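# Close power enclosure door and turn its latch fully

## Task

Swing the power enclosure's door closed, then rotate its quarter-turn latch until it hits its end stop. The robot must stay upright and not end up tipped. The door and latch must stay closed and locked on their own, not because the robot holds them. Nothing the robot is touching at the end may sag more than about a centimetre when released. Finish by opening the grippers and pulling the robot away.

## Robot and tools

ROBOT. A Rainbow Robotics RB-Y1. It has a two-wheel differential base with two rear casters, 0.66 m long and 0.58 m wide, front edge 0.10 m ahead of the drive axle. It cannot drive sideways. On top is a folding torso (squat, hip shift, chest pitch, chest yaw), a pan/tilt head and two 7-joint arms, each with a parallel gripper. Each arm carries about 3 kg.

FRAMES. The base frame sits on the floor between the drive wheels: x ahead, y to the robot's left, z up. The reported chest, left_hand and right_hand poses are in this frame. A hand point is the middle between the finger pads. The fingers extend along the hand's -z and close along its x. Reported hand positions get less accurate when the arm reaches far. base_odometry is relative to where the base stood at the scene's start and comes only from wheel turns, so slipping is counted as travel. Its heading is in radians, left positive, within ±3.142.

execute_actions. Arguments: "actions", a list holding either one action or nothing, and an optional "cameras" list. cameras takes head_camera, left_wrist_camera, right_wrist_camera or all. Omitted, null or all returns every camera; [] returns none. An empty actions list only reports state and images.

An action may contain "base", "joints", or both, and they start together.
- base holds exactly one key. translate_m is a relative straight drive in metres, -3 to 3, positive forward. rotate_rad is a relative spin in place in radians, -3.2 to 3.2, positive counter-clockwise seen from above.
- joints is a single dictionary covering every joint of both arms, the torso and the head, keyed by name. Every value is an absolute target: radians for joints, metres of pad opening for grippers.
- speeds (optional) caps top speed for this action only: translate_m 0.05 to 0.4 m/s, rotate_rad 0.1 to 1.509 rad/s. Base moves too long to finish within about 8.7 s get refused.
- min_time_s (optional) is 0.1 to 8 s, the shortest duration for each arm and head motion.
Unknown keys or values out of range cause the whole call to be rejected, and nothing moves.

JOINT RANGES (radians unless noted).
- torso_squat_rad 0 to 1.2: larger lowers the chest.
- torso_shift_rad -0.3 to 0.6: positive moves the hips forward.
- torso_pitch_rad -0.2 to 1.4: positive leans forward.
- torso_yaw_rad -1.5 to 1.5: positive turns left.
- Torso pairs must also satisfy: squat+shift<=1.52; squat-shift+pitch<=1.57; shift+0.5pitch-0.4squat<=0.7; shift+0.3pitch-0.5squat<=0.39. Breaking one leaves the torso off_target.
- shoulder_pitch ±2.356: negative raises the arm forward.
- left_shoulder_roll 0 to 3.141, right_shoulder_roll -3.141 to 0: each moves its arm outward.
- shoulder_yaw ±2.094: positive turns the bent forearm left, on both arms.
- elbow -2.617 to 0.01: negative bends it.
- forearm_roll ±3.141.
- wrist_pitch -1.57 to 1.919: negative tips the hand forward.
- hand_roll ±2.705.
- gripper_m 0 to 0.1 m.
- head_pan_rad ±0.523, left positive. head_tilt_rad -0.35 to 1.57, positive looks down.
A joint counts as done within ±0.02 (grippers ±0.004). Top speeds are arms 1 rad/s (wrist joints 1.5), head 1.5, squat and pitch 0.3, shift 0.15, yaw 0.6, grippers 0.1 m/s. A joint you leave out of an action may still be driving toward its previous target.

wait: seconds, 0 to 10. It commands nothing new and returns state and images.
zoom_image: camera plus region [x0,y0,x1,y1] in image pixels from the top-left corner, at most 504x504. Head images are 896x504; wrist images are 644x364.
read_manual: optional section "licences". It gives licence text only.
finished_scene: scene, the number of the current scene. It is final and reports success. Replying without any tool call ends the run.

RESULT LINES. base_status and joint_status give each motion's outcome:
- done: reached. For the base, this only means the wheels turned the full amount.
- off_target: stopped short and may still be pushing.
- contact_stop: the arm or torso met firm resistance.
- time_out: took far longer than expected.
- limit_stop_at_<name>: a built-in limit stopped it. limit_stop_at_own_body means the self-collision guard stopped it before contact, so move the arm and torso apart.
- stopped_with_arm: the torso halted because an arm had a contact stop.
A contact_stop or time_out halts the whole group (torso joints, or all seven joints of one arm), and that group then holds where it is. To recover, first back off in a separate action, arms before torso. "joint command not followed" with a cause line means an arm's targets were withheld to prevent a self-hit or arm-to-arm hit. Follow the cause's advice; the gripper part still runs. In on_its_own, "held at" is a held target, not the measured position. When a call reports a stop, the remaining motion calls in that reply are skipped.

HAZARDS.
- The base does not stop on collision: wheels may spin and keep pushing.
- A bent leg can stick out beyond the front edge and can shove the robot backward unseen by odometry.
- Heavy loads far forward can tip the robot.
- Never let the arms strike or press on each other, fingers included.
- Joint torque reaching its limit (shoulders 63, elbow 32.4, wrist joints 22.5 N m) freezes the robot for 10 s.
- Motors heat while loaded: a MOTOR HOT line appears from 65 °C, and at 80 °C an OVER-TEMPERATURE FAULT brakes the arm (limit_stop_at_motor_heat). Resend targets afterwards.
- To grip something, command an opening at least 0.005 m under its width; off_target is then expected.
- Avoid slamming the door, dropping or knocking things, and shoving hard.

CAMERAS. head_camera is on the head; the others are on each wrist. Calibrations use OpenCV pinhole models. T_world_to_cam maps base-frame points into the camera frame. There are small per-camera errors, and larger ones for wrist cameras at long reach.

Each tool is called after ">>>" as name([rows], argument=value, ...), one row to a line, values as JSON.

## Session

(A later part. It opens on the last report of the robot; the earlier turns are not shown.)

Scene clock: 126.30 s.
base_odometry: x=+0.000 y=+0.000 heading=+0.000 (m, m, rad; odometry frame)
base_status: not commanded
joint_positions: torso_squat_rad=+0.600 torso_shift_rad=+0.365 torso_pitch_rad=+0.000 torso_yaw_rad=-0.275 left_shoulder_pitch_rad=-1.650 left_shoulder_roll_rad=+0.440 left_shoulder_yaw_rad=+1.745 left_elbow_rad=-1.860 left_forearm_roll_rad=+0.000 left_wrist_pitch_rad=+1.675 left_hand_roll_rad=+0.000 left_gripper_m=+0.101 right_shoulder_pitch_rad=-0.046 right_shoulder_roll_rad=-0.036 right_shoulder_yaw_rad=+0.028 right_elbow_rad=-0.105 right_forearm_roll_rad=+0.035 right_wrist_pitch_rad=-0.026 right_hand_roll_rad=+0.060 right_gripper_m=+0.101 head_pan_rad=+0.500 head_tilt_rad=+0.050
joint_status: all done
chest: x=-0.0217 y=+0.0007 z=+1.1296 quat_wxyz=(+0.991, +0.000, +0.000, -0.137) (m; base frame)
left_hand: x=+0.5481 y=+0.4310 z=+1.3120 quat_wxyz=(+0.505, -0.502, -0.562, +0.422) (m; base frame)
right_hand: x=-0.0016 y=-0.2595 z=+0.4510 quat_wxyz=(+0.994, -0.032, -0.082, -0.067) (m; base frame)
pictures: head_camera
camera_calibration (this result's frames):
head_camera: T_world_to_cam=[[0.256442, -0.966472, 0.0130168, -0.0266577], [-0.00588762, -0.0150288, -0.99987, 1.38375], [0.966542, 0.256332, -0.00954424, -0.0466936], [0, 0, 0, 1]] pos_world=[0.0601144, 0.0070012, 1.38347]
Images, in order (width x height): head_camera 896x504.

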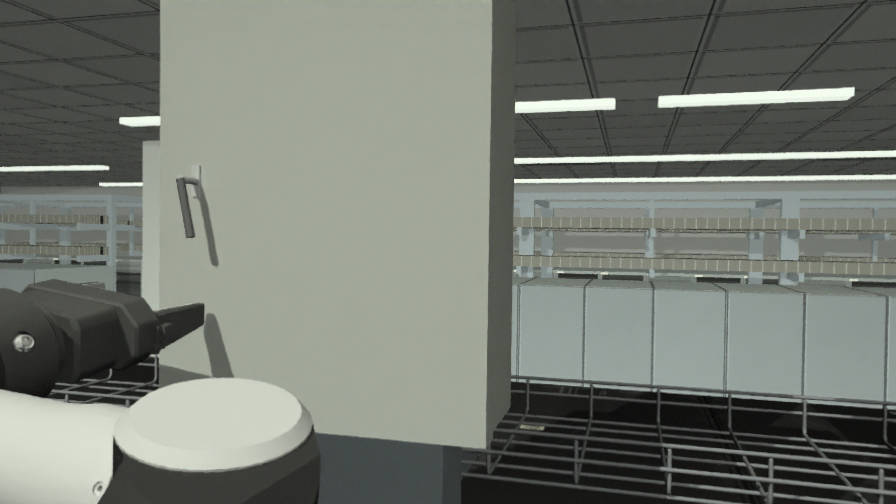

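>>> execute_actions([
  {"joints":{"torso_yaw_rad":-0.335,"torso_shift_rad":0.315,"left_wrist_pitch_rad":1.62}},
], cameras=[])

>>> execute_actions([
  {"joints":{"torso_squat_rad":0.35,"torso_shift_rad":0.29}},
], cameras=[])

>>> execute_actions([
  {"joints":{"torso_shift_rad":0.343,"torso_yaw_rad":-0.255,"left_wrist_pitch_rad":1.69}},
], cameras=["head_camera"])

>>> execute_actions([
  {"joints":{"torso_squat_rad":0.6,"torso_shift_rad":0.378}},
], cameras=["head_camera","left_wrist_camera"])

Scene clock: 130.40 s.
base_odometry: x=+0.000 y=+0.000 heading=+0.000 (m, m, rad; odometry frame)
base_status: not commanded
joint_positions: torso_squat_rad=+0.600 torso_shift_rad=+0.315 torso_pitch_rad=+0.000 torso_yaw_rad=-0.335 left_shoulder_pitch_rad=-1.650 left_shoulder_roll_rad=+0.440 left_shoulder_yaw_rad=+1.745 left_elbow_rad=-1.860 left_forearm_roll_rad=+0.000 left_wrist_pitch_rad=+1.620 left_hand_roll_rad=+0.000 left_gripper_m=+0.101 right_shoulder_pitch_rad=-0.046 right_shoulder_roll_rad=-0.036 right_shoulder_yaw_rad=+0.028 right_elbow_rad=-0.105 right_forearm_roll_rad=+0.035 right_wrist_pitch_rad=-0.026 right_hand_roll_rad=+0.060 right_gripper_m=+0.101 head_pan_rad=+0.500 head_tilt_rad=+0.050
joint_status: all done
chest: x=-0.0489 y=+0.0007 z=+1.1392 quat_wxyz=(+0.986, +0.000, +0.000, -0.167) (m; base frame)
left_hand: x=+0.5461 y=+0.4088 z=+1.3235 quat_wxyz=(+0.502, -0.507, -0.560, +0.421) (m; base frame)
right_hand: x=-0.0444 y=-0.2602 z=+0.4606 quat_wxyz=(+0.991, -0.035, -0.081, -0.097) (m; base frame)
pictures: none
No camera images: the call's "cameras" was empty. Leave "cameras" out to get every camera's image.

Scene clock: 132.03 s.
base_odometry: x=+0.000 y=+0.000 heading=+0.000 (m, m, rad; odometry frame)
base_status: not commanded
joint_positions: torso_squat_rad=+0.350 torso_shift_rad=+0.290 torso_pitch_rad=+0.001 torso_yaw_rad=-0.335 left_shoulder_pitch_rad=-1.650 left_shoulder_roll_rad=+0.440 left_shoulder_yaw_rad=+1.745 left_elbow_rad=-1.860 left_forearm_roll_rad=+0.000 left_wrist_pitch_rad=+1.620 left_hand_roll_rad=+0.000 left_gripper_m=+0.101 right_shoulder_pitch_rad=-0.046 right_shoulder_roll_rad=-0.036 right_shoulder_yaw_rad=+0.028 right_elbow_rad=-0.105 right_forearm_roll_rad=+0.035 right_wrist_pitch_rad=-0.026 right_hand_roll_rad=+0.060 right_gripper_m=+0.101 head_pan_rad=+0.500 head_tilt_rad=+0.050
joint_status: all done
chest: x=-0.0398 y=+0.0007 z=+1.2200 quat_wxyz=(+0.986, +0.000, +0.000, -0.167) (m; base frame)
left_hand: x=+0.5552 y=+0.4089 z=+1.4041 quat_wxyz=(+0.502, -0.507, -0.560, +0.421) (m; base frame)
right_hand: x=-0.0355 y=-0.2602 z=+0.5414 quat_wxyz=(+0.991, -0.035, -0.081, -0.097) (m; base frame)
pictures: none
No camera images: the call's "cameras" was empty. Leave "cameras" out to get every camera's image.

Scene clock: 133.47 s.
base_odometry: x=+0.000 y=+0.000 heading=+0.000 (m, m, rad; odometry frame)
base_status: not commanded
joint_positions: torso_squat_rad=+0.350 torso_shift_rad=+0.343 torso_pitch_rad=+0.000 torso_yaw_rad=-0.255 left_shoulder_pitch_rad=-1.651 left_shoulder_roll_rad=+0.437 left_shoulder_yaw_rad=+1.745 left_elbow_rad=-1.859 left_forearm_roll_rad=+0.000 left_wrist_pitch_rad=+1.692 left_hand_roll_rad=+0.000 left_gripper_m=+0.101 right_shoulder_pitch_rad=-0.046 right_shoulder_roll_rad=-0.036 right_shoulder_yaw_rad=+0.028 right_elbow_rad=-0.105 right_forearm_roll_rad=+0.035 right_wrist_pitch_rad=-0.026 right_hand_roll_rad=+0.060 right_gripper_m=+0.101 head_pan_rad=+0.500 head_tilt_rad=+0.050
joint_status: all done
chest: x=-0.0071 y=+0.0001 z=+1.2093 quat_wxyz=(+0.992, +0.000, +0.000, -0.127) (m; base frame)
left_hand: x=+0.5548 y=+0.4358 z=+1.3921 quat_wxyz=(+0.506, -0.500, -0.562, +0.421) (m; base frame)
right_hand: x=+0.0183 y=-0.2589 z=+0.5304 quat_wxyz=(+0.994, -0.031, -0.082, -0.057) (m; base frame)
pictures: head_camera
camera_calibration (this result's frames):
head_camera: T_world_to_cam=[[0.275406, -0.961252, 0.0120797, -0.0307725], [-0.00521243, -0.0140586, -0.999888, 1.4635], [0.961314, 0.275312, -0.0088823, -0.0607099], [0, 0, 0, 1]] pos_world=[0.0744646, 0.00770892, 1.46317]
Images, in order (width x height): head_camera 896x504.

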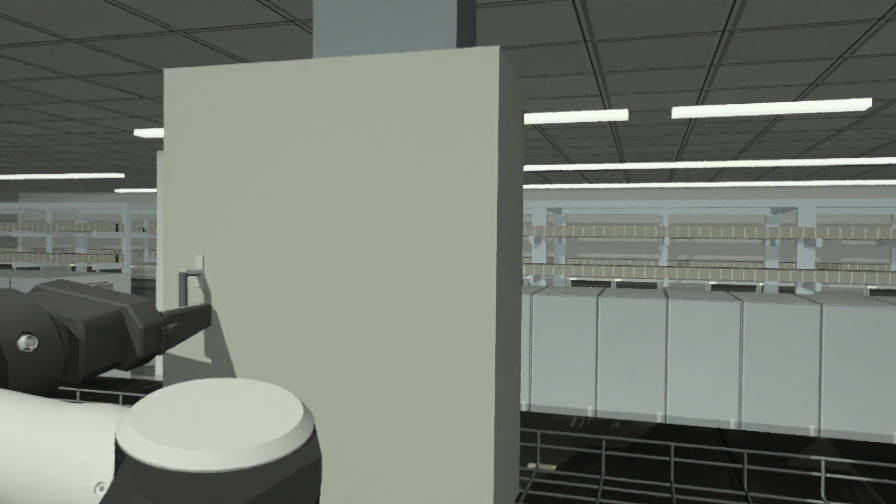

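Scene clock: 135.07 s.
base_odometry: x=+0.000 y=+0.000 heading=+0.000 (m, m, rad; odometry frame)
base_status: not commanded
joint_positions: torso_squat_rad=+0.600 torso_shift_rad=+0.378 torso_pitch_rad=+0.000 torso_yaw_rad=-0.255 left_shoulder_pitch_rad=-1.650 left_shoulder_roll_rad=+0.440 left_shoulder_yaw_rad=+1.745 left_elbow_rad=-1.860 left_forearm_roll_rad=+0.000 left_wrist_pitch_rad=+1.690 left_hand_roll_rad=+0.000 left_gripper_m=+0.101 right_shoulder_pitch_rad=-0.046 right_shoulder_roll_rad=-0.036 right_shoulder_yaw_rad=+0.028 right_elbow_rad=-0.105 right_forearm_roll_rad=+0.035 right_wrist_pitch_rad=-0.026 right_hand_roll_rad=+0.060 right_gripper_m=+0.101 head_pan_rad=+0.500 head_tilt_rad=+0.050
joint_status: all done
chest: x=-0.0147 y=+0.0006 z=+1.1269 quat_wxyz=(+0.992, +0.000, +0.000, -0.127) (m; base frame)
left_hand: x=+0.5464 y=+0.4388 z=+1.3088 quat_wxyz=(+0.505, -0.499, -0.563, +0.423) (m; base frame)
right_hand: x=+0.0106 y=-0.2590 z=+0.4482 quat_wxyz=(+0.994, -0.031, -0.082, -0.057) (m; base frame)
pictures: head_camera, left_wrist_camera
camera_calibration (this result's frames):
head_camera: T_world_to_cam=[[0.275716, -0.961152, 0.0129411, -0.0280944], [-0.00560842, -0.0150713, -0.999871, 1.38107], [0.961223, 0.275608, -0.00954594, -0.0535649], [0, 0, 0, 1]] pos_world=[0.0669795, 0.00857433, 1.38074]
left_wrist_camera: T_world_to_cam=[[-0.00729928, 0.981399, 0.191839, -0.677016], [-0.777212, -0.126279, 0.616437, -0.300918], [0.629196, -0.1446, 0.763677, -1.19837], [0, 0, 0, 1]] pos_world=[0.515192, 0.453138, 1.23054]
Images, in order (width x height): head_camera 896x504, left_wrist_camera 644x364.

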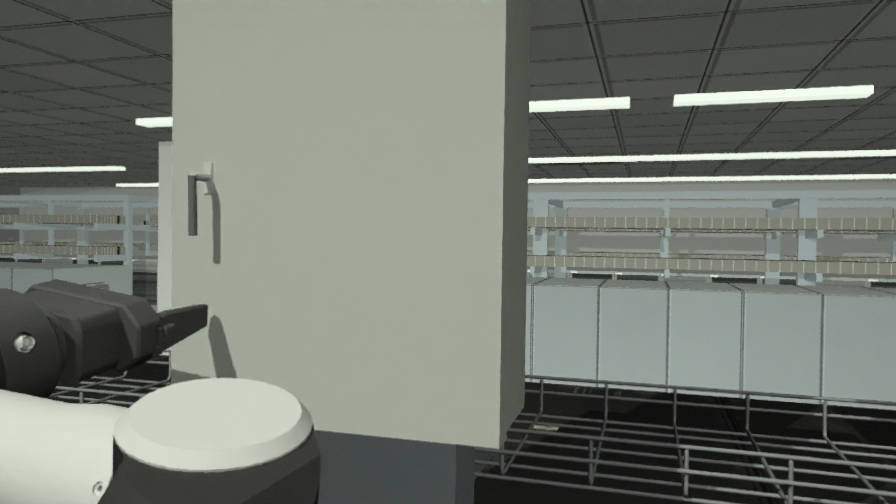

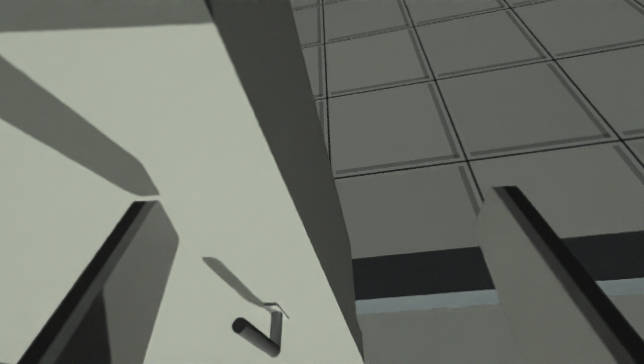

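>>> execute_actions([
  {"joints":{"torso_shift_rad":0.1}},
], cameras=["head_camera"])

>>> finished_scene(scene=2)

Scene clock: 139.47 s.
base_odometry: x=+0.000 y=+0.000 heading=+0.000 (m, m, rad; odometry frame)
base_status: not commanded
joint_positions: torso_squat_rad=+0.600 torso_shift_rad=+0.100 torso_pitch_rad=+0.000 torso_yaw_rad=-0.255 left_shoulder_pitch_rad=-1.650 left_shoulder_roll_rad=+0.440 left_shoulder_yaw_rad=+1.745 left_elbow_rad=-1.860 left_forearm_roll_rad=+0.000 left_wrist_pitch_rad=+1.690 left_hand_roll_rad=+0.000 left_gripper_m=+0.101 right_shoulder_pitch_rad=-0.046 right_shoulder_roll_rad=-0.036 right_shoulder_yaw_rad=+0.028 right_elbow_rad=-0.105 right_forearm_roll_rad=+0.035 right_wrist_pitch_rad=-0.026 right_hand_roll_rad=+0.060 right_gripper_m=+0.101 head_pan_rad=+0.500 head_tilt_rad=+0.050
joint_status: all done
chest: x=-0.1703 y=+0.0007 z=+1.1648 quat_wxyz=(+0.992, +0.000, +0.000, -0.127) (m; base frame)
left_hand: x=+0.3908 y=+0.4389 z=+1.3467 quat_wxyz=(+0.505, -0.499, -0.563, +0.423) (m; base frame)
right_hand: x=-0.1450 y=-0.2590 z=+0.4862 quat_wxyz=(+0.994, -0.031, -0.082, -0.057) (m; base frame)
pictures: head_camera
camera_calibration (this result's frames):
head_camera: T_world_to_cam=[[0.275718, -0.961151, 0.01295, 0.0143226], [-0.00557619, -0.0150713, -0.999871, 1.4181], [0.961222, 0.275611, -0.00951499, 0.0962821], [0, 0, 0, 1]] pos_world=[-0.0885898, 0.00860242, 1.41865]
Images, in order (width x height): head_camera 896x504.

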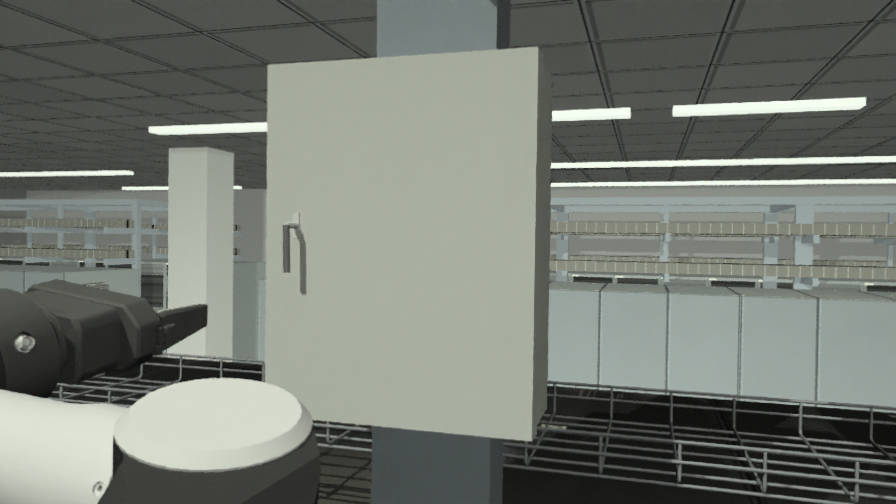

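The scene is finished: the task was done.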